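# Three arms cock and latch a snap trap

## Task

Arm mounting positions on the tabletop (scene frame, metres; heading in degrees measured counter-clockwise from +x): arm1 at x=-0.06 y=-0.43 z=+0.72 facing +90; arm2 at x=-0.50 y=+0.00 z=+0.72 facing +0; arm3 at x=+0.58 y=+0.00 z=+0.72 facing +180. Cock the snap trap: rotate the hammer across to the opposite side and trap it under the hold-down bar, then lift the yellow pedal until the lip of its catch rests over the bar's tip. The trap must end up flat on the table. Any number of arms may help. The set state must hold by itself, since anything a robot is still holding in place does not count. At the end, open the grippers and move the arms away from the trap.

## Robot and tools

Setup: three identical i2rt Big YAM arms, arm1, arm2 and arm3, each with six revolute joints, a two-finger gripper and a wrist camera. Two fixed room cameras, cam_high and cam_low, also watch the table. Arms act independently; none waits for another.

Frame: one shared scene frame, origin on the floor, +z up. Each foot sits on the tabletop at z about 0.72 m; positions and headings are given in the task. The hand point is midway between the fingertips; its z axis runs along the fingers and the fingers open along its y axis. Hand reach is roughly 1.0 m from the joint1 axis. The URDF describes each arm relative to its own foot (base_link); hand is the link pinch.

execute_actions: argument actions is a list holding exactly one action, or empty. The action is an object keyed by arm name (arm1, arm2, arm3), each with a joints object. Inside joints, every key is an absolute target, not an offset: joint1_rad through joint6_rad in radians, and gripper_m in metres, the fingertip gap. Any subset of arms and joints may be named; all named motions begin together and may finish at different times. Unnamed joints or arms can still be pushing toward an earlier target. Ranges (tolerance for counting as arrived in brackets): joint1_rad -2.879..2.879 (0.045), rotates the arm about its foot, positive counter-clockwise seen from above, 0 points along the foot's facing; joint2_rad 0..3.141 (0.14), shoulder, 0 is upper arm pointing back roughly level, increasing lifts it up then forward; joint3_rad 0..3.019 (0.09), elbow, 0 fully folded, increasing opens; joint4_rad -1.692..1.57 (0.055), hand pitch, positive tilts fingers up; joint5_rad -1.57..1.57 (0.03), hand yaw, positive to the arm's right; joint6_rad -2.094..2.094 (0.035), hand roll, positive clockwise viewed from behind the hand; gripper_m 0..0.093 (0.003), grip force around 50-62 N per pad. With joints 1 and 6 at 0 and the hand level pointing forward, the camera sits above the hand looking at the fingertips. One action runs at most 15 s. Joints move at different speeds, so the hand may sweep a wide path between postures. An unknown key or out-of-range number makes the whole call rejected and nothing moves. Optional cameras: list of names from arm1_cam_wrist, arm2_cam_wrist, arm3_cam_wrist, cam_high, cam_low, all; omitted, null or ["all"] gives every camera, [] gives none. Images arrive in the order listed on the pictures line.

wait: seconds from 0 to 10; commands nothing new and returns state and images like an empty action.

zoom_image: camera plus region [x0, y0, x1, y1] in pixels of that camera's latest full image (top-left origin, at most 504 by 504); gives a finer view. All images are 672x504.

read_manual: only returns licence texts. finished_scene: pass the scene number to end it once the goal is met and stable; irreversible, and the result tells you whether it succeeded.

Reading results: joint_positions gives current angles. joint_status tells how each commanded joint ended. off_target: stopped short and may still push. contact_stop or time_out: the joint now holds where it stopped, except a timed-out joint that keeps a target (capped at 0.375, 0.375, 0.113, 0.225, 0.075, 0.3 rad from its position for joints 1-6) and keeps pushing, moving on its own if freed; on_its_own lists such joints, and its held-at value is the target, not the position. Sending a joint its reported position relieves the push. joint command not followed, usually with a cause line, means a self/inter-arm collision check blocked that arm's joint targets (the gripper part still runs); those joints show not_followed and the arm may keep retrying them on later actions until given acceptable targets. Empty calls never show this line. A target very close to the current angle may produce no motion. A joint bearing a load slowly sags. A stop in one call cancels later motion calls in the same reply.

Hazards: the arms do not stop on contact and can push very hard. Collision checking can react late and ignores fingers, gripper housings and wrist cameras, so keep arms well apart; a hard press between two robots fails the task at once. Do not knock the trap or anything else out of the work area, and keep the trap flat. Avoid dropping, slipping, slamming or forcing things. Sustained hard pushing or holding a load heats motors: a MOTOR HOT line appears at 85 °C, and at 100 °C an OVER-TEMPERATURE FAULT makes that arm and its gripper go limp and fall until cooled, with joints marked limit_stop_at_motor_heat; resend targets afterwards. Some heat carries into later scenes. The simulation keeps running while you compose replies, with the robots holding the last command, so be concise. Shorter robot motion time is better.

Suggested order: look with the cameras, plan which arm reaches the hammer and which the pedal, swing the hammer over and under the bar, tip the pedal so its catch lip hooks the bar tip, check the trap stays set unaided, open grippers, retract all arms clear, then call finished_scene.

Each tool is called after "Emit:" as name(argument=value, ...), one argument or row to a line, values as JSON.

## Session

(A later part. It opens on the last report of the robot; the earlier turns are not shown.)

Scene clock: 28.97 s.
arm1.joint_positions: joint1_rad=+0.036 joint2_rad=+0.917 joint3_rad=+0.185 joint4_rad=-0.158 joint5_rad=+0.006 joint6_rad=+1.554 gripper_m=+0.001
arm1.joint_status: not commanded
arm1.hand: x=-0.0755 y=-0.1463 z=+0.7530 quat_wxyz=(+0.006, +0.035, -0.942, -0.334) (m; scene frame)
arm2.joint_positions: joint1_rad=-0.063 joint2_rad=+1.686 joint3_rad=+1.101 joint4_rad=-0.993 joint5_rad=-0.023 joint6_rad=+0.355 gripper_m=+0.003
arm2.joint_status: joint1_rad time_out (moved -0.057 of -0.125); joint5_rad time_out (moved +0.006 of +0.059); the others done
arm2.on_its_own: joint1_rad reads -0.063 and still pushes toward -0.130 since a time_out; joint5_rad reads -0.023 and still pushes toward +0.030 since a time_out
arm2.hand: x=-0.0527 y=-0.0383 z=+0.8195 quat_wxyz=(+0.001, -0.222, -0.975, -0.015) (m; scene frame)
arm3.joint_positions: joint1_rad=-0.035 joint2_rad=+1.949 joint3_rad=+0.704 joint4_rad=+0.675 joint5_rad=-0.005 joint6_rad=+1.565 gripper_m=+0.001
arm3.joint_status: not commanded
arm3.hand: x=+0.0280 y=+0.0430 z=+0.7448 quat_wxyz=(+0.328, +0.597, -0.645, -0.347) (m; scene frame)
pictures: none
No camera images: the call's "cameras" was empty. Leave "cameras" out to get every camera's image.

Emit:
execute_actions(
  actions=[
    {"arm2":{"joints":{"joint1_rad":-0.21,"joint2_rad":1.67,"joint3_rad":1.09,"joint4_rad":-0.98,"joint6_rad":0.28}}},
  ],
  cameras=["arm1_cam_wrist","cam_low","cam_high"],
)

Scene clock: 31.60 s.
arm1.joint_positions: joint1_rad=+0.036 joint2_rad=+0.917 joint3_rad=+0.185 joint4_rad=-0.158 joint5_rad=+0.006 joint6_rad=+1.554 gripper_m=+0.001
arm1.joint_status: not commanded
arm1.hand: x=-0.0755 y=-0.1463 z=+0.7530 quat_wxyz=(+0.006, +0.035, -0.942, -0.334) (m; scene frame)
arm2.joint_positions: joint1_rad=-0.132 joint2_rad=+1.667 joint3_rad=+1.076 joint4_rad=-0.997 joint5_rad=-0.036 joint6_rad=+0.299 gripper_m=+0.003
arm2.joint_status: joint1_rad time_out (moved -0.070 of -0.147); the others done
arm2.on_its_own: joint1_rad reads -0.132 and still pushes toward -0.210 since a time_out; joint5_rad reads -0.036 and still pushes toward +0.030 since a time_out
arm2.hand: x=-0.0666 y=-0.0656 z=+0.8195 quat_wxyz=(+0.005, -0.228, -0.973, -0.021) (m; scene frame)
arm3.joint_positions: joint1_rad=-0.035 joint2_rad=+1.949 joint3_rad=+0.704 joint4_rad=+0.675 joint5_rad=-0.005 joint6_rad=+1.565 gripper_m=+0.001
arm3.joint_status: not commanded
arm3.hand: x=+0.0280 y=+0.0430 z=+0.7448 quat_wxyz=(+0.328, +0.597, -0.645, -0.347) (m; scene frame)
pictures: arm1_cam_wrist, cam_high, cam_low
Images, in order (width x height): arm1_cam_wrist 672x504, cam_high 672x504, cam_low 672x504.

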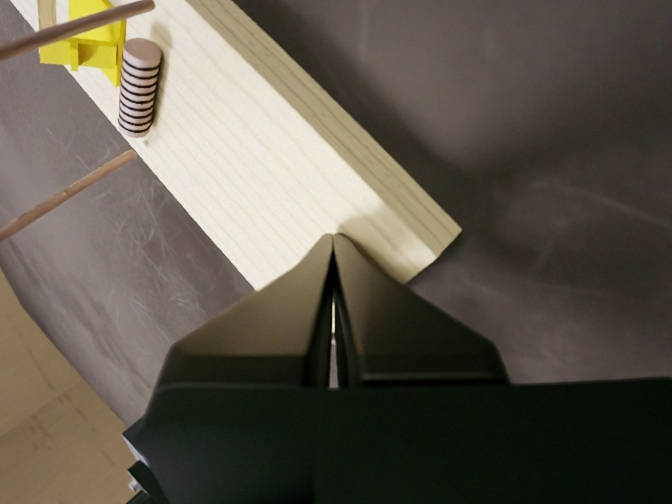

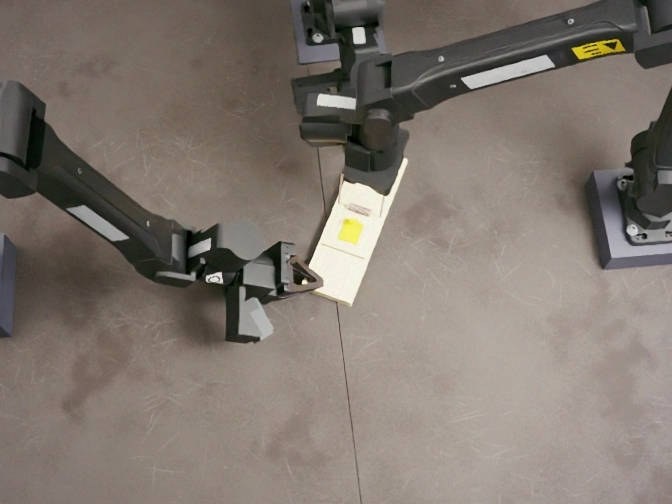

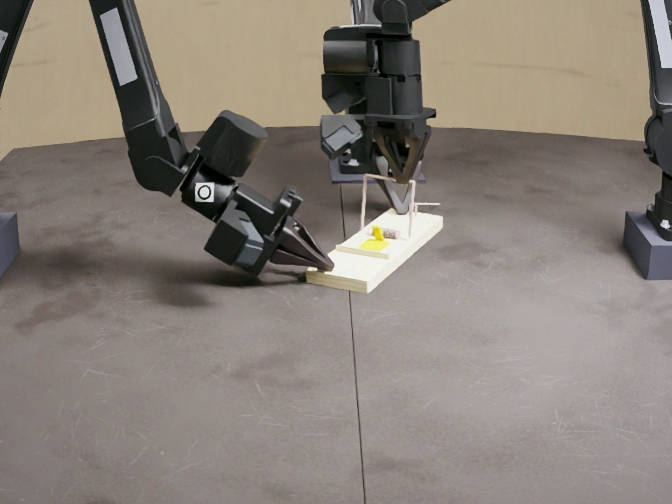

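Emit:
execute_actions(
  actions=[
    {"arm2":{"joints":{"joint1_rad":-0.26,"joint2_rad":1.72,"joint3_rad":1.04,"joint4_rad":-0.95,"joint6_rad":0.23}},"arm3":{"joints":{"joint2_rad":2.02}}},
  ],
  cameras=["cam_low"],
)

Emit:
execute_actions(
  actions=[
    {"arm1":{"joints":{"joint2_rad":0.45,"joint3_rad":0.17,"joint4_rad":-0.6}}},
  ],
  cameras=["cam_low"],
)

Scene clock: 34.07 s.
arm1.joint_positions: joint1_rad=+0.036 joint2_rad=+0.917 joint3_rad=+0.185 joint4_rad=-0.158 joint5_rad=+0.006 joint6_rad=+1.554 gripper_m=+0.001
arm1.joint_status: not commanded
arm1.hand: x=-0.0755 y=-0.1463 z=+0.7530 quat_wxyz=(+0.006, +0.035, -0.942, -0.334) (m; scene frame)
arm2.joint_positions: joint1_rad=-0.200 joint2_rad=+1.685 joint3_rad=+1.049 joint4_rad=-0.979 joint5_rad=-0.023 joint6_rad=+0.243 gripper_m=+0.003
arm2.joint_status: joint1_rad time_out (moved -0.068 of -0.128); the others done
arm2.on_its_own: joint1_rad reads -0.200 and still pushes toward -0.260 since a time_out; joint5_rad reads -0.023 and still pushes toward +0.030 since a time_out
arm2.hand: x=-0.0821 y=-0.0947 z=+0.8032 quat_wxyz=(+0.018, -0.235, -0.972, -0.015) (m; scene frame)
arm3.joint_positions: joint1_rad=-0.035 joint2_rad=+1.950 joint3_rad=+0.704 joint4_rad=+0.676 joint5_rad=-0.005 joint6_rad=+1.565 gripper_m=+0.001
arm3.joint_status: all done
arm3.hand: x=+0.0280 y=+0.0430 z=+0.7444 quat_wxyz=(+0.328, +0.597, -0.645, -0.347) (m; scene frame)
pictures: cam_low
Images, in order (width x height): cam_low 672x504.

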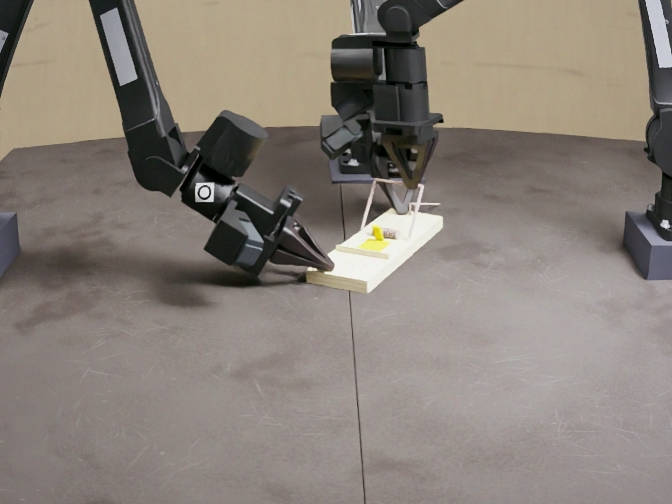

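not run: a stop came earlier in this reply.

Emit:
execute_actions(
  actions=[
    {"arm1":{"joints":{"joint2_rad":0.45,"joint3_rad":0.17,"joint4_rad":-0.6}},"arm2":{"joints":{"joint1_rad":-0.275,"joint2_rad":1.665,"joint3_rad":0.87,"joint4_rad":-0.68,"joint5_rad":0.005,"joint6_rad":0.2}}},
  ],
  cameras=["cam_low","arm2_cam_wrist"],
)

Scene clock: 35.60 s.
arm1.joint_positions: joint1_rad=+0.035 joint2_rad=+0.453 joint3_rad=+0.178 joint4_rad=-0.582 joint5_rad=+0.007 joint6_rad=+1.554 gripper_m=+0.001
arm1.joint_status: all done
arm1.hand: x=-0.0724 y=-0.1908 z=+0.7946 quat_wxyz=(+0.006, +0.034, -0.936, -0.349) (m; scene frame)
arm2.joint_positions: joint1_rad=-0.243 joint2_rad=+1.617 joint3_rad=+0.890 joint4_rad=-0.709 joint5_rad=-0.023 joint6_rad=+0.208 gripper_m=+0.003
arm2.joint_status: all done
arm2.hand: x=-0.0894 y=-0.1112 z=+0.7848 quat_wxyz=(-0.072, -0.237, -0.969, -0.013) (m; scene frame)
arm3.joint_positions: joint1_rad=-0.034 joint2_rad=+1.954 joint3_rad=+0.707 joint4_rad=+0.679 joint5_rad=-0.010 joint6_rad=+1.565 gripper_m=+0.001
arm3.joint_status: not commanded
arm3.hand: x=+0.0266 y=+0.0420 z=+0.7442 quat_wxyz=(+0.330, +0.598, -0.643, -0.346) (m; scene frame)
pictures: arm2_cam_wrist, cam_low
joint command not followed: on one or more control steps a check withheld the commanded joint targets of the arm2 arm, and it was not sent them on those steps.
cause: the commanded joint targets would bring a part of the robot too close to another arm (this arm's wrist (the part past joint 4) and the other arm's wrist (the part past joint 4)); next, command targets that bring no part of the robot closer to that arm.
Images, in order (width x height): arm2_cam_wrist 672x504, cam_low 672x504.

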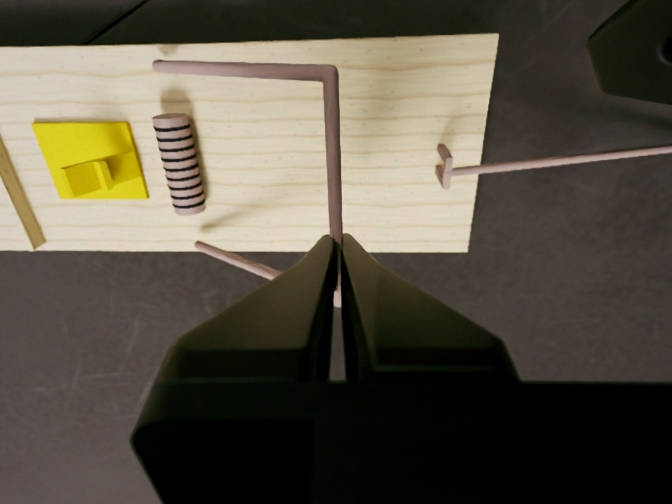

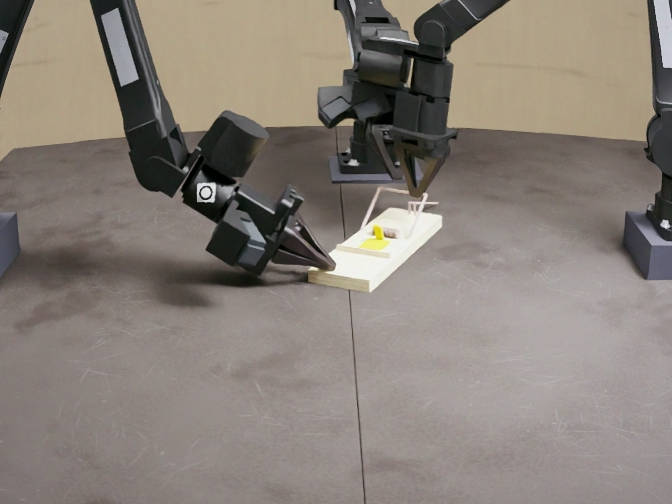

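Emit:
execute_actions(
  actions=[
    {"arm1":{"joints":{"joint1_rad":-0.1}},"arm2":{"joints":{"joint2_rad":1.61,"joint3_rad":0.72,"joint4_rad":-0.39}}},
  ],
  cameras=[],
)

Emit:
execute_actions(
  actions=[
    {"arm2":{"joints":{"joint2_rad":1.605,"joint3_rad":0.595,"joint4_rad":-0.10}}},
  ],
)

Scene clock: 38.13 s.
arm1.joint_positions: joint1_rad=-0.095 joint2_rad=+0.453 joint3_rad=+0.178 joint4_rad=-0.582 joint5_rad=+0.007 joint6_rad=+1.554 gripper_m=+0.001
arm1.joint_status: all done
arm1.hand: x=-0.0411 y=-0.1912 z=+0.7945 quat_wxyz=(-0.017, -0.027, -0.937, -0.349) (m; scene frame)
arm2.joint_positions: joint1_rad=-0.251 joint2_rad=+1.562 joint3_rad=+0.735 joint4_rad=-0.418 joint5_rad=-0.010 joint6_rad=+0.206 gripper_m=+0.003
arm2.joint_status: all done
arm2.hand: x=-0.0924 y=-0.1163 z=+0.7723 quat_wxyz=(-0.167, -0.238, -0.957, -0.003) (m; scene frame)
arm3.joint_positions: joint1_rad=-0.034 joint2_rad=+1.954 joint3_rad=+0.707 joint4_rad=+0.679 joint5_rad=-0.010 joint6_rad=+1.565 gripper_m=+0.001
arm3.joint_status: not commanded
arm3.hand: x=+0.0266 y=+0.0420 z=+0.7442 quat_wxyz=(+0.330, +0.598, -0.643, -0.346) (m; scene frame)
pictures: none
No camera images: the call's "cameras" was empty. Leave "cameras" out to get every camera's image.

Scene clock: 39.13 s.
arm1.joint_positions: joint1_rad=-0.095 joint2_rad=+0.453 joint3_rad=+0.178 joint4_rad=-0.582 joint5_rad=+0.007 joint6_rad=+1.554 gripper_m=+0.001
arm1.joint_status: not commanded
arm1.hand: x=-0.0411 y=-0.1912 z=+0.7945 quat_wxyz=(-0.017, -0.027, -0.937, -0.349) (m; scene frame)
arm2.joint_positions: joint1_rad=-0.258 joint2_rad=+1.562 joint3_rad=+0.606 joint4_rad=-0.123 joint5_rad=-0.005 joint6_rad=+0.206 gripper_m=+0.003
arm2.joint_status: all done
arm2.hand: x=-0.0942 y=-0.1198 z=+0.7576 quat_wxyz=(-0.248, -0.237, -0.939, +0.004) (m; scene frame)
arm3.joint_positions: joint1_rad=-0.034 joint2_rad=+1.954 joint3_rad=+0.707 joint4_rad=+0.679 joint5_rad=-0.010 joint6_rad=+1.565 gripper_m=+0.001
arm3.joint_status: not commanded
arm3.hand: x=+0.0266 y=+0.0420 z=+0.7442 quat_wxyz=(+0.330, +0.598, -0.643, -0.346) (m; scene frame)
pictures: arm1_cam_wrist, arm2_cam_wrist, arm3_cam_wrist, cam_high, cam_low
Images, in order (width x height): arm1_cam_wrist 672x504, arm2_cam_wrist 672x504, arm3_cam_wrist 672x504, cam_high 672x504, cam_low 672x504.

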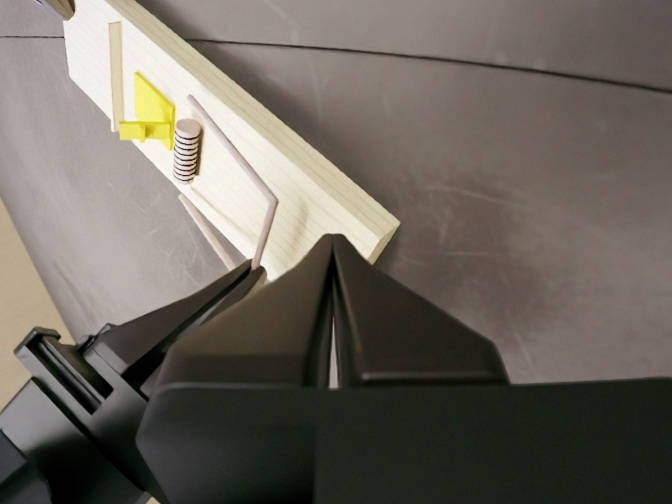

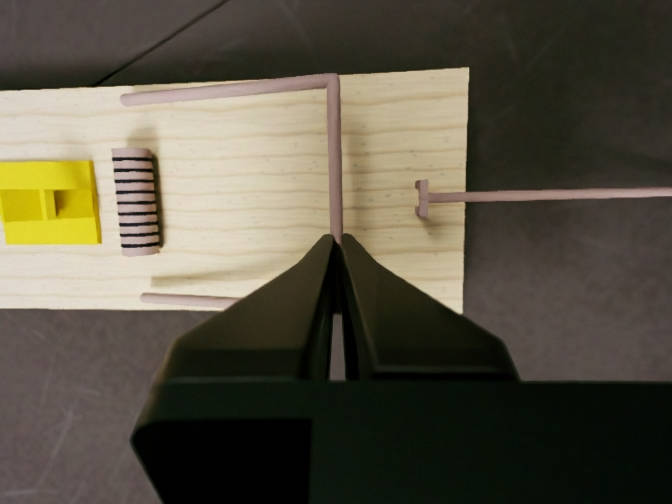

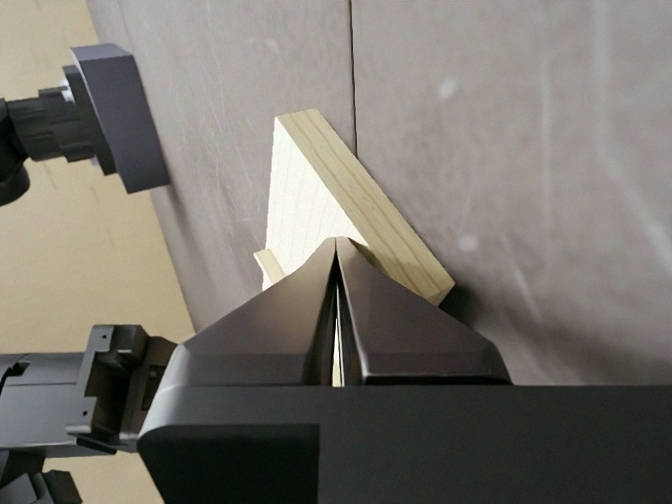

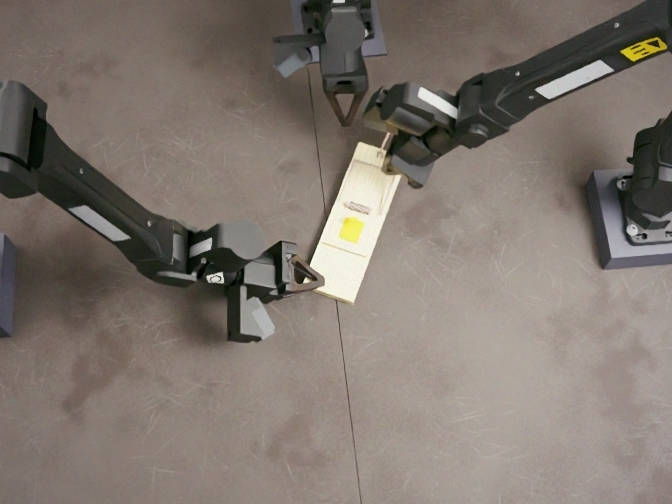

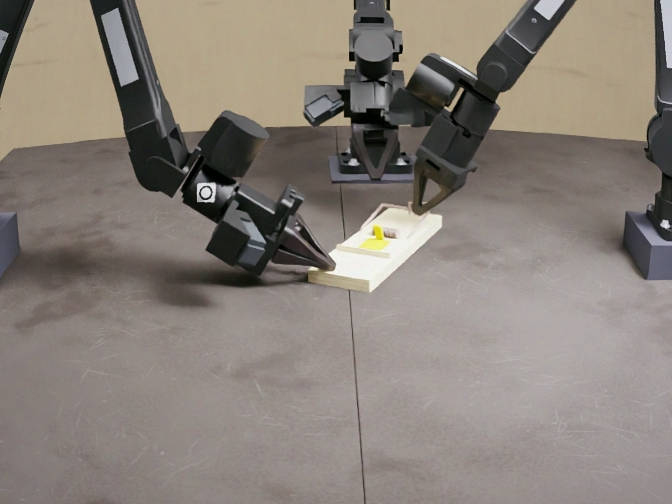

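Emit:
execute_actions(
  actions=[
    {"arm1":{"joints":{"joint1_rad":-1.5,"joint2_rad":0.2,"joint3_rad":0.6}},"arm2":{"joints":{"joint2_rad":1.61,"joint3_rad":0.505,"joint4_rad":0.13}}},
  ],
  cameras=[],
)

Emit:
execute_actions(
  actions=[
    {"arm2":{"joints":{"joint2_rad":1.645,"joint3_rad":0.43,"joint4_rad":0.37}},"arm3":{"joints":{"joint2_rad":1.8}}},
  ],
  cameras=["cam_low","arm2_cam_wrist"],
)

Emit:
execute_actions(
  actions=[
    {"arm3":{"joints":{"joint1_rad":0.325}}},
  ],
  cameras=[],
)

Emit:
execute_actions(
  actions=[
    {"arm3":{"joints":{"joint2_rad":2.15,"joint3_rad":1.07,"joint4_rad":0.71}}},
  ],
)

Scene clock: 41.73 s.
arm1.joint_positions: joint1_rad=-1.495 joint2_rad=+0.196 joint3_rad=+0.564 joint4_rad=-0.592 joint5_rad=+0.010 joint6_rad=+1.554 gripper_m=+0.001
arm1.joint_status: all done
arm1.hand: x=+0.1998 y=-0.4062 z=+1.0796 quat_wxyz=(-0.424, -0.523, -0.583, -0.456) (m; scene frame)
arm2.joint_positions: joint1_rad=-0.259 joint2_rad=+1.562 joint3_rad=+0.514 joint4_rad=+0.113 joint5_rad=-0.005 joint6_rad=+0.206 gripper_m=+0.003
arm2.joint_status: all done
arm2.hand: x=-0.0941 y=-0.1203 z=+0.7576 quat_wxyz=(-0.317, -0.233, -0.919, +0.007) (m; scene frame)
arm3.joint_positions: joint1_rad=-0.034 joint2_rad=+1.954 joint3_rad=+0.707 joint4_rad=+0.680 joint5_rad=-0.010 joint6_rad=+1.565 gripper_m=+0.001
arm3.joint_status: not commanded
arm3.hand: x=+0.0265 y=+0.0420 z=+0.7443 quat_wxyz=(+0.330, +0.598, -0.643, -0.347) (m; scene frame)
pictures: none
No camera images: the call's "cameras" was empty. Leave "cameras" out to get every camera's image.

Scene clock: 42.87 s.
arm1.joint_positions: joint1_rad=-1.495 joint2_rad=+0.196 joint3_rad=+0.564 joint4_rad=-0.592 joint5_rad=+0.010 joint6_rad=+1.554 gripper_m=+0.001
arm1.joint_status: not commanded
arm1.hand: x=+0.1998 y=-0.4062 z=+1.0796 quat_wxyz=(-0.424, -0.523, -0.583, -0.456) (m; scene frame)
arm2.joint_positions: joint1_rad=-0.260 joint2_rad=+1.597 joint3_rad=+0.428 joint4_rad=+0.360 joint5_rad=-0.006 joint6_rad=+0.206 gripper_m=+0.003
arm2.joint_status: all done
arm2.hand: x=-0.0982 y=-0.1192 z=+0.7543 quat_wxyz=(-0.376, -0.228, -0.898, +0.009) (m; scene frame)
arm3.joint_positions: joint1_rad=-0.034 joint2_rad=+1.803 joint3_rad=+0.707 joint4_rad=+0.664 joint5_rad=-0.010 joint6_rad=+1.565 gripper_m=+0.001
arm3.joint_status: all done
arm3.hand: x=+0.0087 y=+0.0442 z=+0.8225 quat_wxyz=(+0.369, +0.574, -0.618, -0.389) (m; scene frame)
pictures: arm2_cam_wrist, cam_low
Images, in order (width x height): arm2_cam_wrist 672x504, cam_low 672x504.

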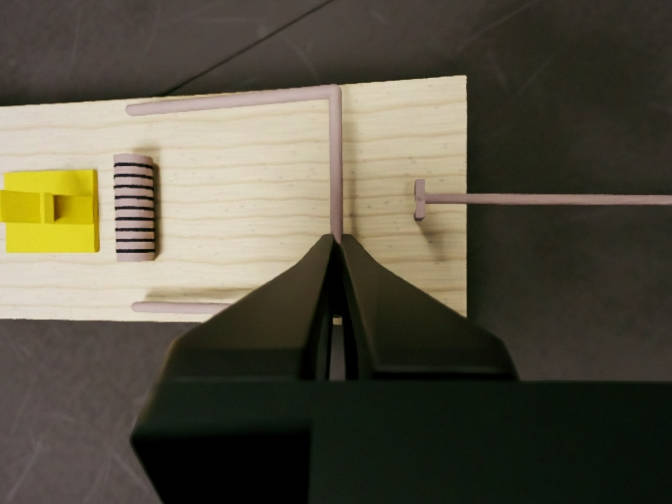

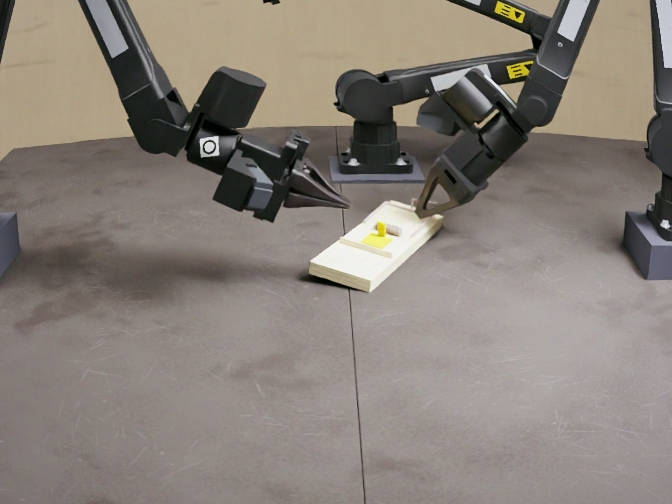

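Scene clock: 44.07 s.
arm1.joint_positions: joint1_rad=-1.495 joint2_rad=+0.196 joint3_rad=+0.564 joint4_rad=-0.592 joint5_rad=+0.010 joint6_rad=+1.554 gripper_m=+0.001
arm1.joint_status: not commanded
arm1.hand: x=+0.1998 y=-0.4062 z=+1.0796 quat_wxyz=(-0.424, -0.523, -0.583, -0.456) (m; scene frame)
arm2.joint_positions: joint1_rad=-0.260 joint2_rad=+1.597 joint3_rad=+0.428 joint4_rad=+0.360 joint5_rad=-0.006 joint6_rad=+0.206 gripper_m=+0.003
arm2.joint_status: not commanded
arm2.hand: x=-0.0982 y=-0.1192 z=+0.7543 quat_wxyz=(-0.376, -0.228, -0.898, +0.009) (m; scene frame)
arm3.joint_positions: joint1_rad=+0.332 joint2_rad=+1.803 joint3_rad=+0.707 joint4_rad=+0.664 joint5_rad=-0.008 joint6_rad=+1.565 gripper_m=+0.001
arm3.joint_status: all done
arm3.hand: x=+0.0307 y=-0.1629 z=+0.8248 quat_wxyz=(+0.435, +0.676, -0.503, -0.317) (m; scene frame)
pictures: none
No camera images: the call's "cameras" was empty. Leave "cameras" out to get every camera's image.

Scene clock: 45.20 s.
arm1.joint_positions: joint1_rad=-1.495 joint2_rad=+0.196 joint3_rad=+0.564 joint4_rad=-0.592 joint5_rad=+0.010 joint6_rad=+1.554 gripper_m=+0.001
arm1.joint_status: not commanded
arm1.hand: x=+0.1998 y=-0.4062 z=+1.0796 quat_wxyz=(-0.424, -0.523, -0.583, -0.456) (m; scene frame)
arm2.joint_positions: joint1_rad=-0.260 joint2_rad=+1.597 joint3_rad=+0.428 joint4_rad=+0.360 joint5_rad=-0.006 joint6_rad=+0.206 gripper_m=+0.003
arm2.joint_status: not commanded
arm2.hand: x=-0.0984 y=-0.1192 z=+0.7541 quat_wxyz=(-0.376, -0.228, -0.898, +0.009) (m; scene frame)
arm3.joint_positions: joint1_rad=+0.331 joint2_rad=+2.138 joint3_rad=+1.030 joint4_rad=+0.697 joint5_rad=-0.008 joint6_rad=+1.565 gripper_m=+0.001
arm3.joint_status: all done
arm3.hand: x=-0.0704 y=-0.1933 z=+0.7574 quat_wxyz=(+0.442, +0.671, -0.500, -0.322) (m; scene frame)
pictures: arm1_cam_wrist, arm2_cam_wrist, arm3_cam_wrist, cam_high, cam_low
Images, in order (width x height): arm1_cam_wrist 672x504, arm2_cam_wrist 672x504, arm3_cam_wrist 672x504, cam_high 672x504, cam_low 672x504.

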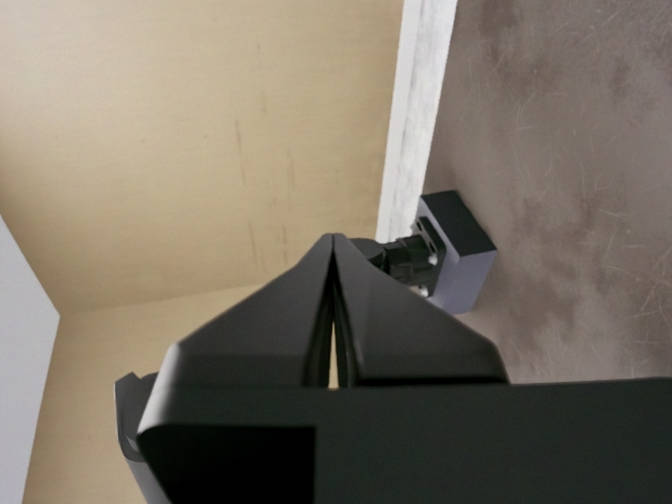

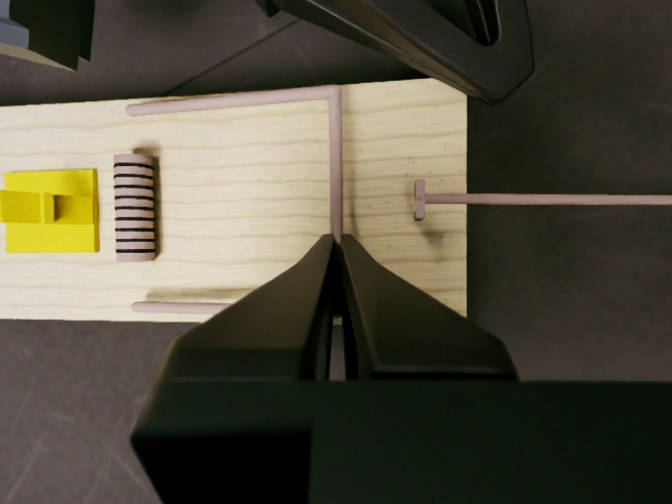

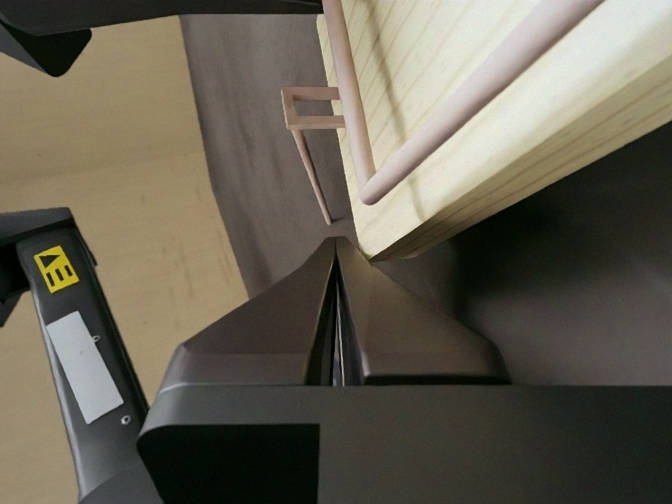

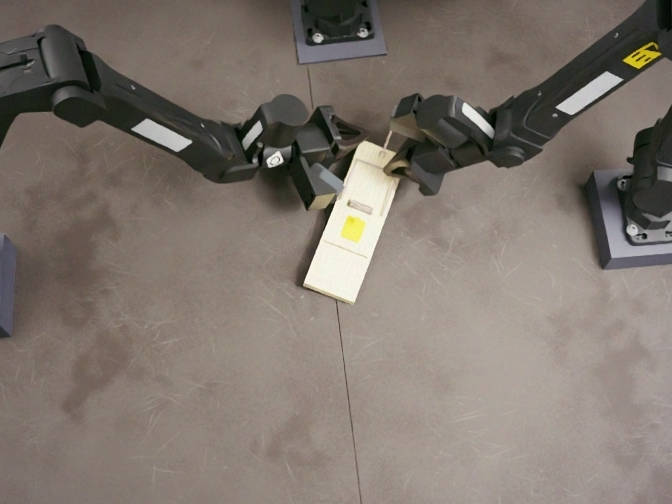

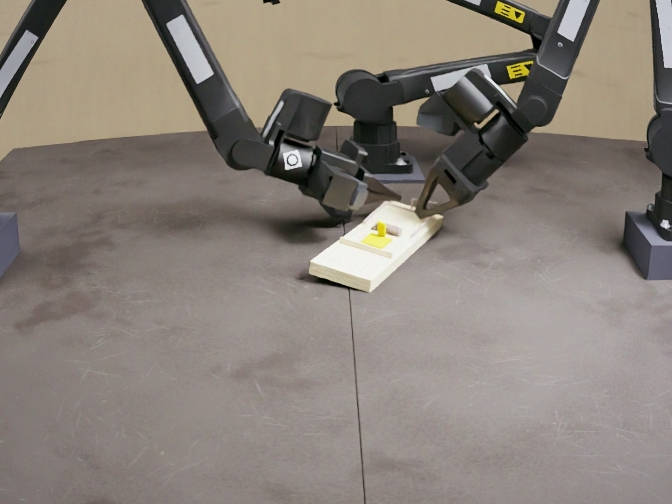

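Emit:
execute_actions(
  actions=[
    {"arm3":{"joints":{"joint1_rad":0.36,"joint2_rad":2.18,"joint6_rad":-1.57}}},
  ],
  cameras=[],
)

Emit:
execute_actions(
  actions=[
    {"arm3":{"joints":{"joint2_rad":2.27,"joint3_rad":1.25,"joint4_rad":0.605}}},
  ],
  cameras=["arm2_cam_wrist","arm3_cam_wrist"],
)

Scene clock: 48.30 s.
arm1.joint_positions: joint1_rad=-1.495 joint2_rad=+0.196 joint3_rad=+0.564 joint4_rad=-0.592 joint5_rad=+0.010 joint6_rad=+1.554 gripper_m=+0.001
arm1.joint_status: not commanded
arm1.hand: x=+0.1998 y=-0.4062 z=+1.0796 quat_wxyz=(-0.424, -0.523, -0.583, -0.456) (m; scene frame)
arm2.joint_positions: joint1_rad=-0.260 joint2_rad=+1.597 joint3_rad=+0.428 joint4_rad=+0.361 joint5_rad=-0.006 joint6_rad=+0.206 gripper_m=+0.003
arm2.joint_status: not commanded
arm2.hand: x=-0.0982 y=-0.1192 z=+0.7543 quat_wxyz=(-0.376, -0.228, -0.898, +0.009) (m; scene frame)
arm3.joint_positions: joint1_rad=+0.357 joint2_rad=+2.153 joint3_rad=+1.035 joint4_rad=+0.698 joint5_rad=-0.008 joint6_rad=-1.562 gripper_m=+0.001
arm3.joint_status: all done
arm3.hand: x=-0.0651 y=-0.2099 z=+0.7503 quat_wxyz=(-0.312, +0.498, +0.676, -0.446) (m; scene frame)
pictures: none
No camera images: the call's "cameras" was empty. Leave "cameras" out to get every camera's image.

Scene clock: 49.10 s.
arm1.joint_positions: joint1_rad=-1.495 joint2_rad=+0.196 joint3_rad=+0.564 joint4_rad=-0.592 joint5_rad=+0.010 joint6_rad=+1.554 gripper_m=+0.001
arm1.joint_status: not commanded
arm1.hand: x=+0.1998 y=-0.4062 z=+1.0796 quat_wxyz=(-0.424, -0.523, -0.583, -0.456) (m; scene frame)
arm2.joint_positions: joint1_rad=-0.260 joint2_rad=+1.597 joint3_rad=+0.428 joint4_rad=+0.362 joint5_rad=-0.006 joint6_rad=+0.206 gripper_m=+0.003
arm2.joint_status: not commanded
arm2.hand: x=-0.0983 y=-0.1192 z=+0.7541 quat_wxyz=(-0.376, -0.228, -0.898, +0.009) (m; scene frame)
arm3.joint_positions: joint1_rad=+0.370 joint2_rad=+2.235 joint3_rad=+1.204 joint4_rad=+0.615 joint5_rad=-0.011 joint6_rad=-1.569 gripper_m=+0.001
arm3.joint_status: all done
arm3.hand: x=-0.1110 y=-0.2356 z=+0.7445 quat_wxyz=(-0.310, +0.489, +0.680, -0.449) (m; scene frame)
pictures: arm2_cam_wrist, arm3_cam_wrist
Images, in order (width x height): arm2_cam_wrist 672x504, arm3_cam_wrist 672x504.

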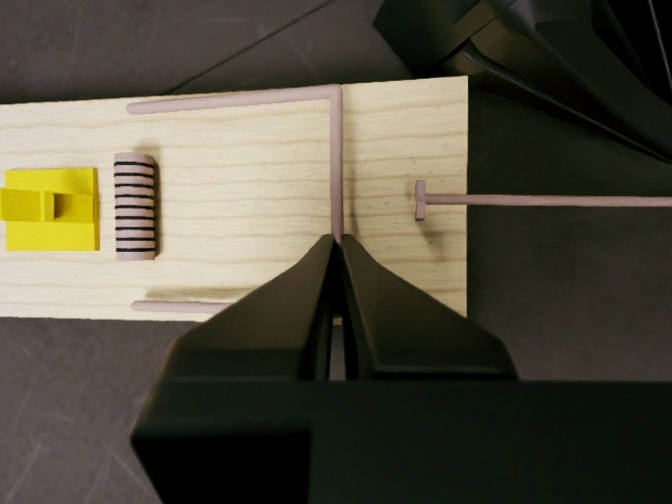

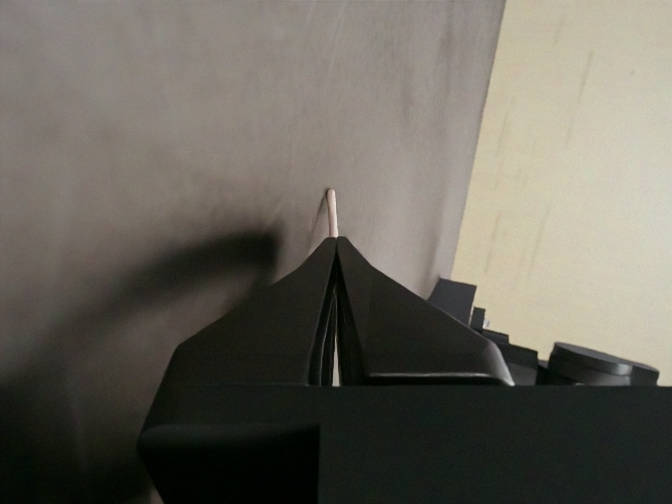

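Emit:
execute_actions(
  actions=[
    {"arm3":{"joints":{"joint1_rad":0.35,"joint2_rad":2.255,"gripper_m":0.03}}},
  ],
  cameras=[],
)

Emit:
execute_actions(
  actions=[
    {"arm3":{"joints":{"joint2_rad":2.31,"joint3_rad":1.35,"joint4_rad":0.555}}},
  ],
  cameras=["cam_high","arm3_cam_wrist"],
)

Scene clock: 49.97 s.
arm1.joint_positions: joint1_rad=-1.495 joint2_rad=+0.196 joint3_rad=+0.564 joint4_rad=-0.592 joint5_rad=+0.010 joint6_rad=+1.554 gripper_m=+0.001
arm1.joint_status: not commanded
arm1.hand: x=+0.1998 y=-0.4062 z=+1.0796 quat_wxyz=(-0.424, -0.523, -0.583, -0.456) (m; scene frame)
arm2.joint_positions: joint1_rad=-0.260 joint2_rad=+1.597 joint3_rad=+0.428 joint4_rad=+0.363 joint5_rad=-0.006 joint6_rad=+0.206 gripper_m=+0.003
arm2.joint_status: not commanded
arm2.hand: x=-0.0982 y=-0.1192 z=+0.7543 quat_wxyz=(-0.376, -0.228, -0.898, +0.009) (m; scene frame)
arm3.joint_positions: joint1_rad=+0.370 joint2_rad=+2.235 joint3_rad=+1.209 joint4_rad=+0.615 joint5_rad=-0.013 joint6_rad=-1.569 gripper_m=+0.030
arm3.joint_status: all done
arm3.hand: x=-0.1127 y=-0.2365 z=+0.7464 quat_wxyz=(-0.311, +0.488, +0.680, -0.451) (m; scene frame)
pictures: none
No camera images: the call's "cameras" was empty. Leave "cameras" out to get every camera's image.

Scene clock: 50.67 s.
arm1.joint_positions: joint1_rad=-1.495 joint2_rad=+0.196 joint3_rad=+0.564 joint4_rad=-0.592 joint5_rad=+0.010 joint6_rad=+1.554 gripper_m=+0.001
arm1.joint_status: not commanded
arm1.hand: x=+0.1998 y=-0.4062 z=+1.0796 quat_wxyz=(-0.424, -0.523, -0.583, -0.456) (m; scene frame)
arm2.joint_positions: joint1_rad=-0.260 joint2_rad=+1.597 joint3_rad=+0.427 joint4_rad=+0.363 joint5_rad=-0.006 joint6_rad=+0.206 gripper_m=+0.003
arm2.joint_status: not commanded
arm2.hand: x=-0.0984 y=-0.1192 z=+0.7541 quat_wxyz=(-0.376, -0.228, -0.898, +0.009) (m; scene frame)
arm3.joint_positions: joint1_rad=+0.372 joint2_rad=+2.277 joint3_rad=+1.307 joint4_rad=+0.566 joint5_rad=-0.013 joint6_rad=-1.566 gripper_m=+0.030
arm3.joint_status: all done
arm3.hand: x=-0.1402 y=-0.2468 z=+0.7472 quat_wxyz=(-0.311, +0.487, +0.678, -0.454) (m; scene frame)
pictures: arm3_cam_wrist, cam_high
Images, in order (width x height): arm3_cam_wrist 672x504, cam_high 672x504.

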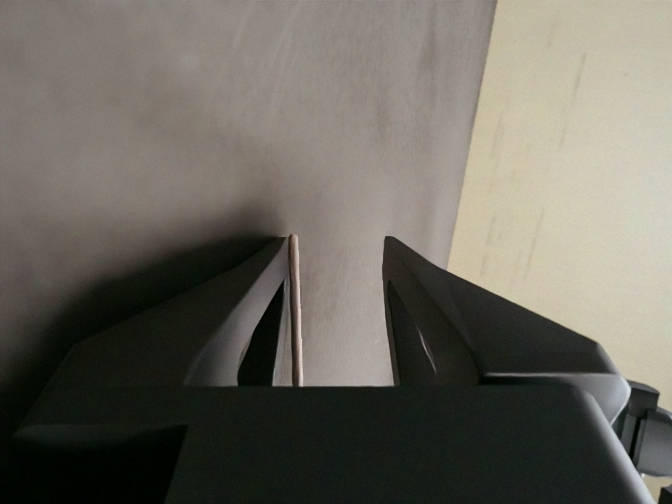

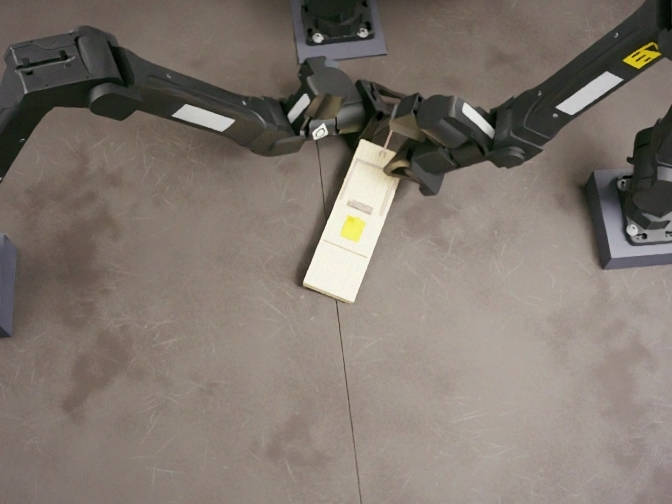

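Emit:
execute_actions(
  actions=[
    {"arm3":{"joints":{"joint1_rad":0.335,"joint2_rad":2.2,"joint3_rad":1.30,"joint4_rad":0.53,"joint6_rad":-1.35}}},
  ],
  cameras=["arm3_cam_wrist"],
)

Emit:
execute_actions(
  actions=[
    {"arm3":{"joints":{"joint1_rad":0.32,"joint2_rad":2.12,"joint3_rad":1.25,"joint4_rad":0.5,"joint6_rad":-1.05}}},
  ],
  cameras=["cam_high","arm3_cam_wrist","cam_low"],
)

Scene clock: 52.20 s.
arm1.joint_positions: joint1_rad=-1.495 joint2_rad=+0.196 joint3_rad=+0.564 joint4_rad=-0.592 joint5_rad=+0.010 joint6_rad=+1.554 gripper_m=+0.001
arm1.joint_status: not commanded
arm1.hand: x=+0.1998 y=-0.4062 z=+1.0796 quat_wxyz=(-0.424, -0.523, -0.583, -0.456) (m; scene frame)
arm2.joint_positions: joint1_rad=-0.260 joint2_rad=+1.597 joint3_rad=+0.427 joint4_rad=+0.365 joint5_rad=-0.006 joint6_rad=+0.206 gripper_m=+0.003
arm2.joint_status: not commanded
arm2.hand: x=-0.0981 y=-0.1192 z=+0.7545 quat_wxyz=(-0.377, -0.228, -0.898, +0.009) (m; scene frame)
arm3.joint_positions: joint1_rad=+0.353 joint2_rad=+2.238 joint3_rad=+1.304 joint4_rad=+0.533 joint5_rad=-0.013 joint6_rad=-1.353 gripper_m=+0.030
arm3.joint_status: all done
arm3.hand: x=-0.1464 y=-0.2336 z=+0.7676 quat_wxyz=(-0.267, +0.562, +0.616, -0.483) (m; scene frame)
pictures: arm3_cam_wrist
Images, in order (width x height): arm3_cam_wrist 672x504.

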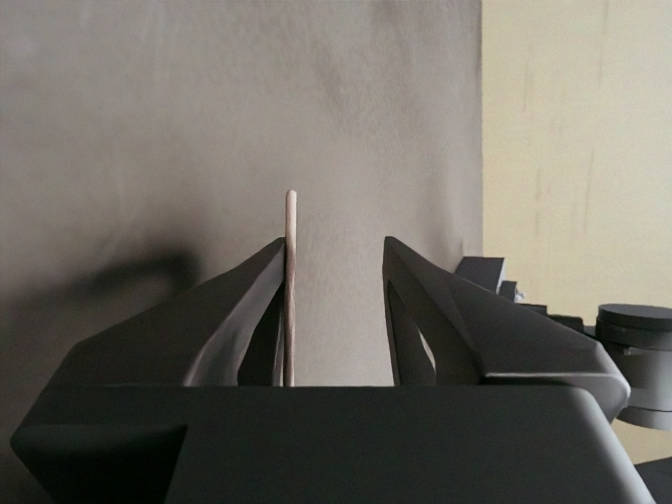

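Scene clock: 53.53 s.
arm1.joint_positions: joint1_rad=-1.495 joint2_rad=+0.196 joint3_rad=+0.564 joint4_rad=-0.592 joint5_rad=+0.010 joint6_rad=+1.554 gripper_m=+0.001
arm1.joint_status: not commanded
arm1.hand: x=+0.1998 y=-0.4062 z=+1.0796 quat_wxyz=(-0.424, -0.523, -0.583, -0.456) (m; scene frame)
arm2.joint_positions: joint1_rad=-0.260 joint2_rad=+1.597 joint3_rad=+0.427 joint4_rad=+0.369 joint5_rad=-0.008 joint6_rad=+0.206 gripper_m=+0.003
arm2.joint_status: not commanded
arm2.hand: x=-0.0973 y=-0.1192 z=+0.7552 quat_wxyz=(-0.379, -0.227, -0.897, +0.009) (m; scene frame)
arm3.joint_positions: joint1_rad=+0.323 joint2_rad=+2.140 joint3_rad=+1.255 joint4_rad=+0.505 joint5_rad=-0.011 joint6_rad=-1.058 gripper_m=+0.030
arm3.joint_status: all done
arm3.hand: x=-0.1442 y=-0.2087 z=+0.8106 quat_wxyz=(-0.204, +0.650, +0.513, -0.522) (m; scene frame)
pictures: arm3_cam_wrist, cam_high, cam_low
Images, in order (width x height): arm3_cam_wrist 672x504, cam_high 672x504, cam_low 672x504.

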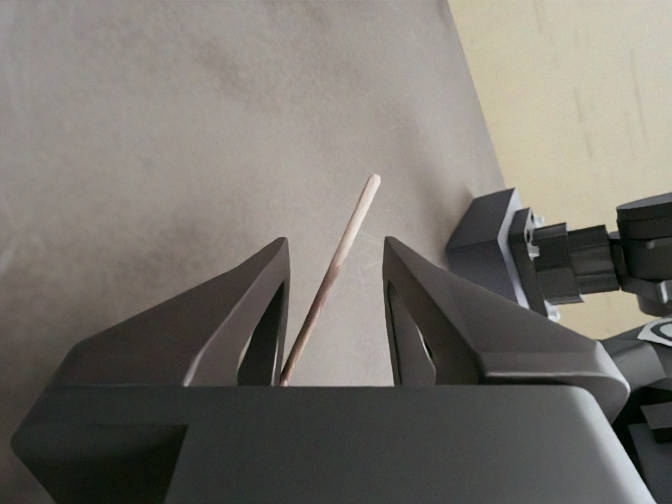

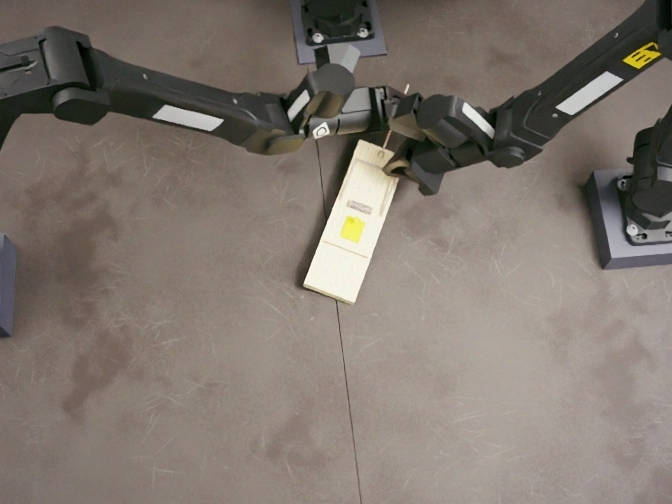

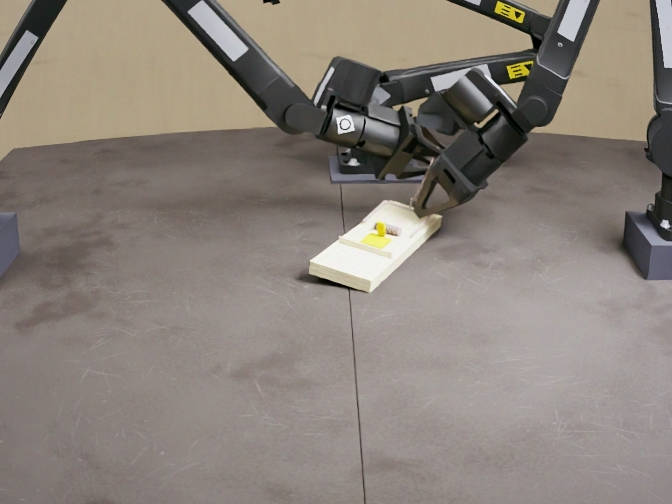

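Emit:
execute_actions(
  actions=[
    {"arm3":{"joints":{"joint1_rad":0.31,"joint2_rad":2.04,"joint3_rad":1.145,"joint4_rad":0.52,"joint6_rad":-0.6}}},
  ],
  cameras=["cam_high","arm3_cam_wrist","cam_low"],
)

Scene clock: 55.17 s.
arm1.joint_positions: joint1_rad=-1.495 joint2_rad=+0.196 joint3_rad=+0.564 joint4_rad=-0.592 joint5_rad=+0.010 joint6_rad=+1.554 gripper_m=+0.001
arm1.joint_status: not commanded
arm1.hand: x=+0.1998 y=-0.4062 z=+1.0796 quat_wxyz=(-0.424, -0.523, -0.583, -0.456) (m; scene frame)
arm2.joint_positions: joint1_rad=-0.260 joint2_rad=+1.597 joint3_rad=+0.427 joint4_rad=+0.369 joint5_rad=-0.008 joint6_rad=+0.206 gripper_m=+0.003
arm2.joint_status: not commanded
arm2.hand: x=-0.0973 y=-0.1192 z=+0.7552 quat_wxyz=(-0.379, -0.227, -0.897, +0.009) (m; scene frame)
arm3.joint_positions: joint1_rad=+0.318 joint2_rad=+2.071 joint3_rad=+1.152 joint4_rad=+0.505 joint5_rad=-0.011 joint6_rad=-0.609 gripper_m=+0.030
arm3.joint_status: all done
arm3.hand: x=-0.1129 y=-0.1957 z=+0.8120 quat_wxyz=(-0.082, +0.757, +0.358, -0.540) (m; scene frame)
pictures: arm3_cam_wrist, cam_high, cam_low
Images, in order (width x height): arm3_cam_wrist 672x504, cam_high 672x504, cam_low 672x504.

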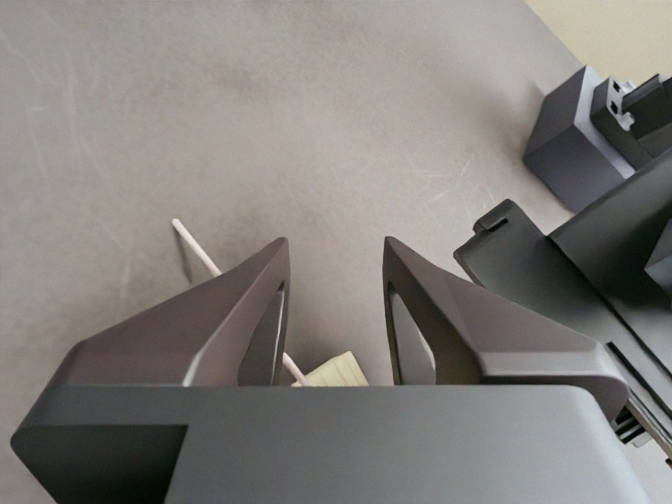

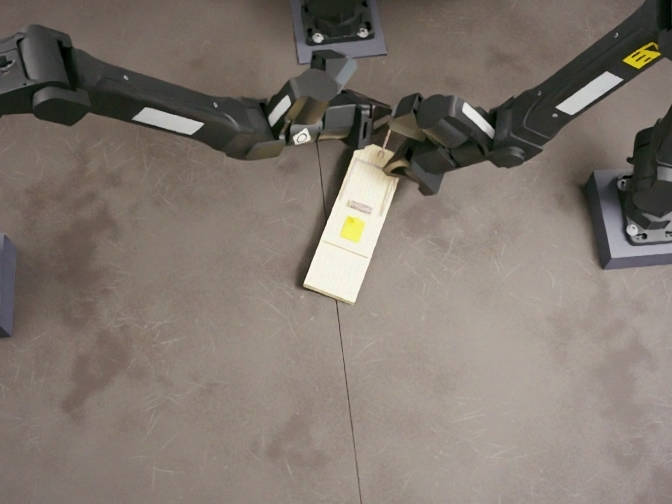

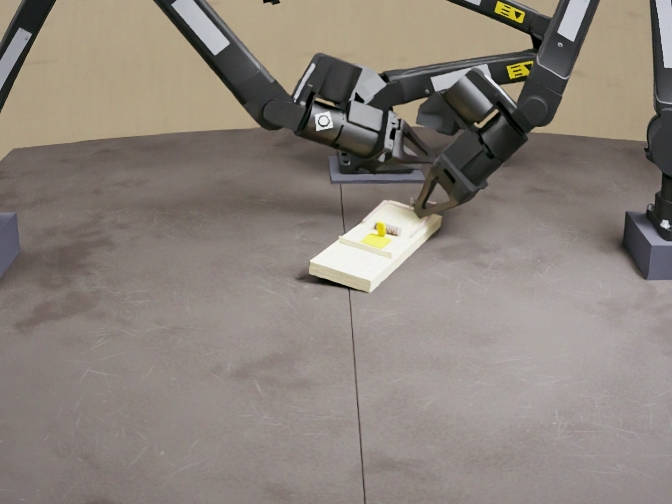

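Emit:
execute_actions(
  actions=[
    {"arm3":{"joints":{"joint1_rad":0.46,"joint2_rad":2.05,"joint3_rad":1.06,"joint5_rad":0.51,"joint6_rad":-1.57}}},
  ],
  cameras=[],
)

Emit:
execute_actions(
  actions=[
    {"arm3":{"joints":{"joint2_rad":2.27,"joint3_rad":1.26,"joint4_rad":0.645}}},
  ],
  cameras=["cam_high","arm3_cam_wrist"],
)

Scene clock: 57.73 s.
arm1.joint_positions: joint1_rad=-1.495 joint2_rad=+0.196 joint3_rad=+0.564 joint4_rad=-0.592 joint5_rad=+0.010 joint6_rad=+1.554 gripper_m=+0.001
arm1.joint_status: not commanded
arm1.hand: x=+0.1998 y=-0.4062 z=+1.0796 quat_wxyz=(-0.424, -0.523, -0.583, -0.456) (m; scene frame)
arm2.joint_positions: joint1_rad=-0.260 joint2_rad=+1.597 joint3_rad=+0.427 joint4_rad=+0.369 joint5_rad=-0.008 joint6_rad=+0.206 gripper_m=+0.003
arm2.joint_status: not commanded
arm2.hand: x=-0.0973 y=-0.1192 z=+0.7552 quat_wxyz=(-0.379, -0.227, -0.897, +0.009) (m; scene frame)
arm3.joint_positions: joint1_rad=+0.461 joint2_rad=+2.071 joint3_rad=+1.061 joint4_rad=+0.507 joint5_rad=+0.506 joint6_rad=-1.561 gripper_m=+0.030
arm3.joint_status: all done
arm3.hand: x=-0.0601 y=-0.1918 z=+0.7835 quat_wxyz=(-0.444, +0.567, +0.625, -0.300) (m; scene frame)
pictures: none
No camera images: the call's "cameras" was empty. Leave "cameras" out to get every camera's image.

Scene clock: 58.87 s.
arm1.joint_positions: joint1_rad=-1.495 joint2_rad=+0.196 joint3_rad=+0.564 joint4_rad=-0.592 joint5_rad=+0.010 joint6_rad=+1.554 gripper_m=+0.001
arm1.joint_status: not commanded
arm1.hand: x=+0.1998 y=-0.4062 z=+1.0796 quat_wxyz=(-0.424, -0.523, -0.583, -0.456) (m; scene frame)
arm2.joint_positions: joint1_rad=-0.260 joint2_rad=+1.597 joint3_rad=+0.427 joint4_rad=+0.369 joint5_rad=-0.008 joint6_rad=+0.206 gripper_m=+0.003
arm2.joint_status: not commanded
arm2.hand: x=-0.0973 y=-0.1192 z=+0.7552 quat_wxyz=(-0.379, -0.227, -0.897, +0.009) (m; scene frame)
arm3.joint_positions: joint1_rad=+0.461 joint2_rad=+2.256 joint3_rad=+1.229 joint4_rad=+0.634 joint5_rad=+0.508 joint6_rad=-1.562 gripper_m=+0.030
arm3.joint_status: all done
arm3.hand: x=-0.1113 y=-0.2145 z=+0.7528 quat_wxyz=(-0.463, +0.562, +0.595, -0.341) (m; scene frame)
pictures: arm3_cam_wrist, cam_high
Images, in order (width x height): arm3_cam_wrist 672x504, cam_high 672x504.

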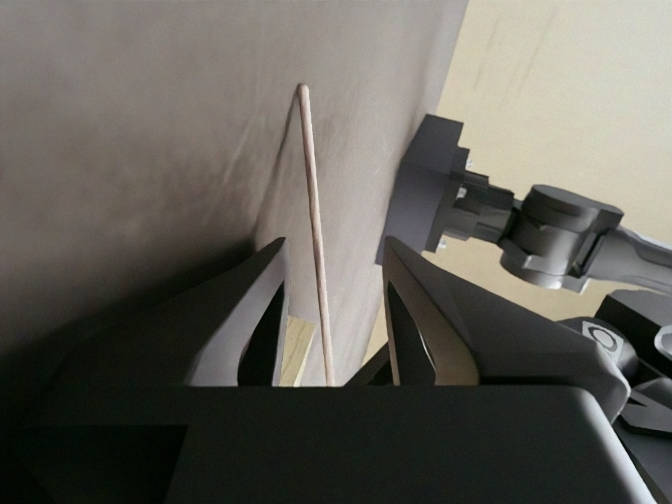

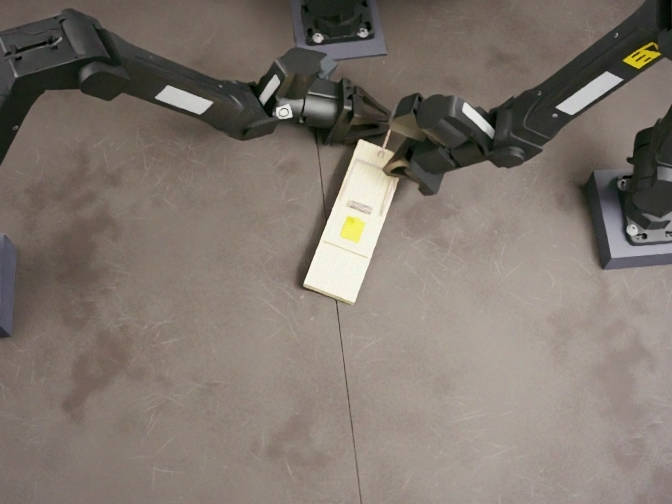

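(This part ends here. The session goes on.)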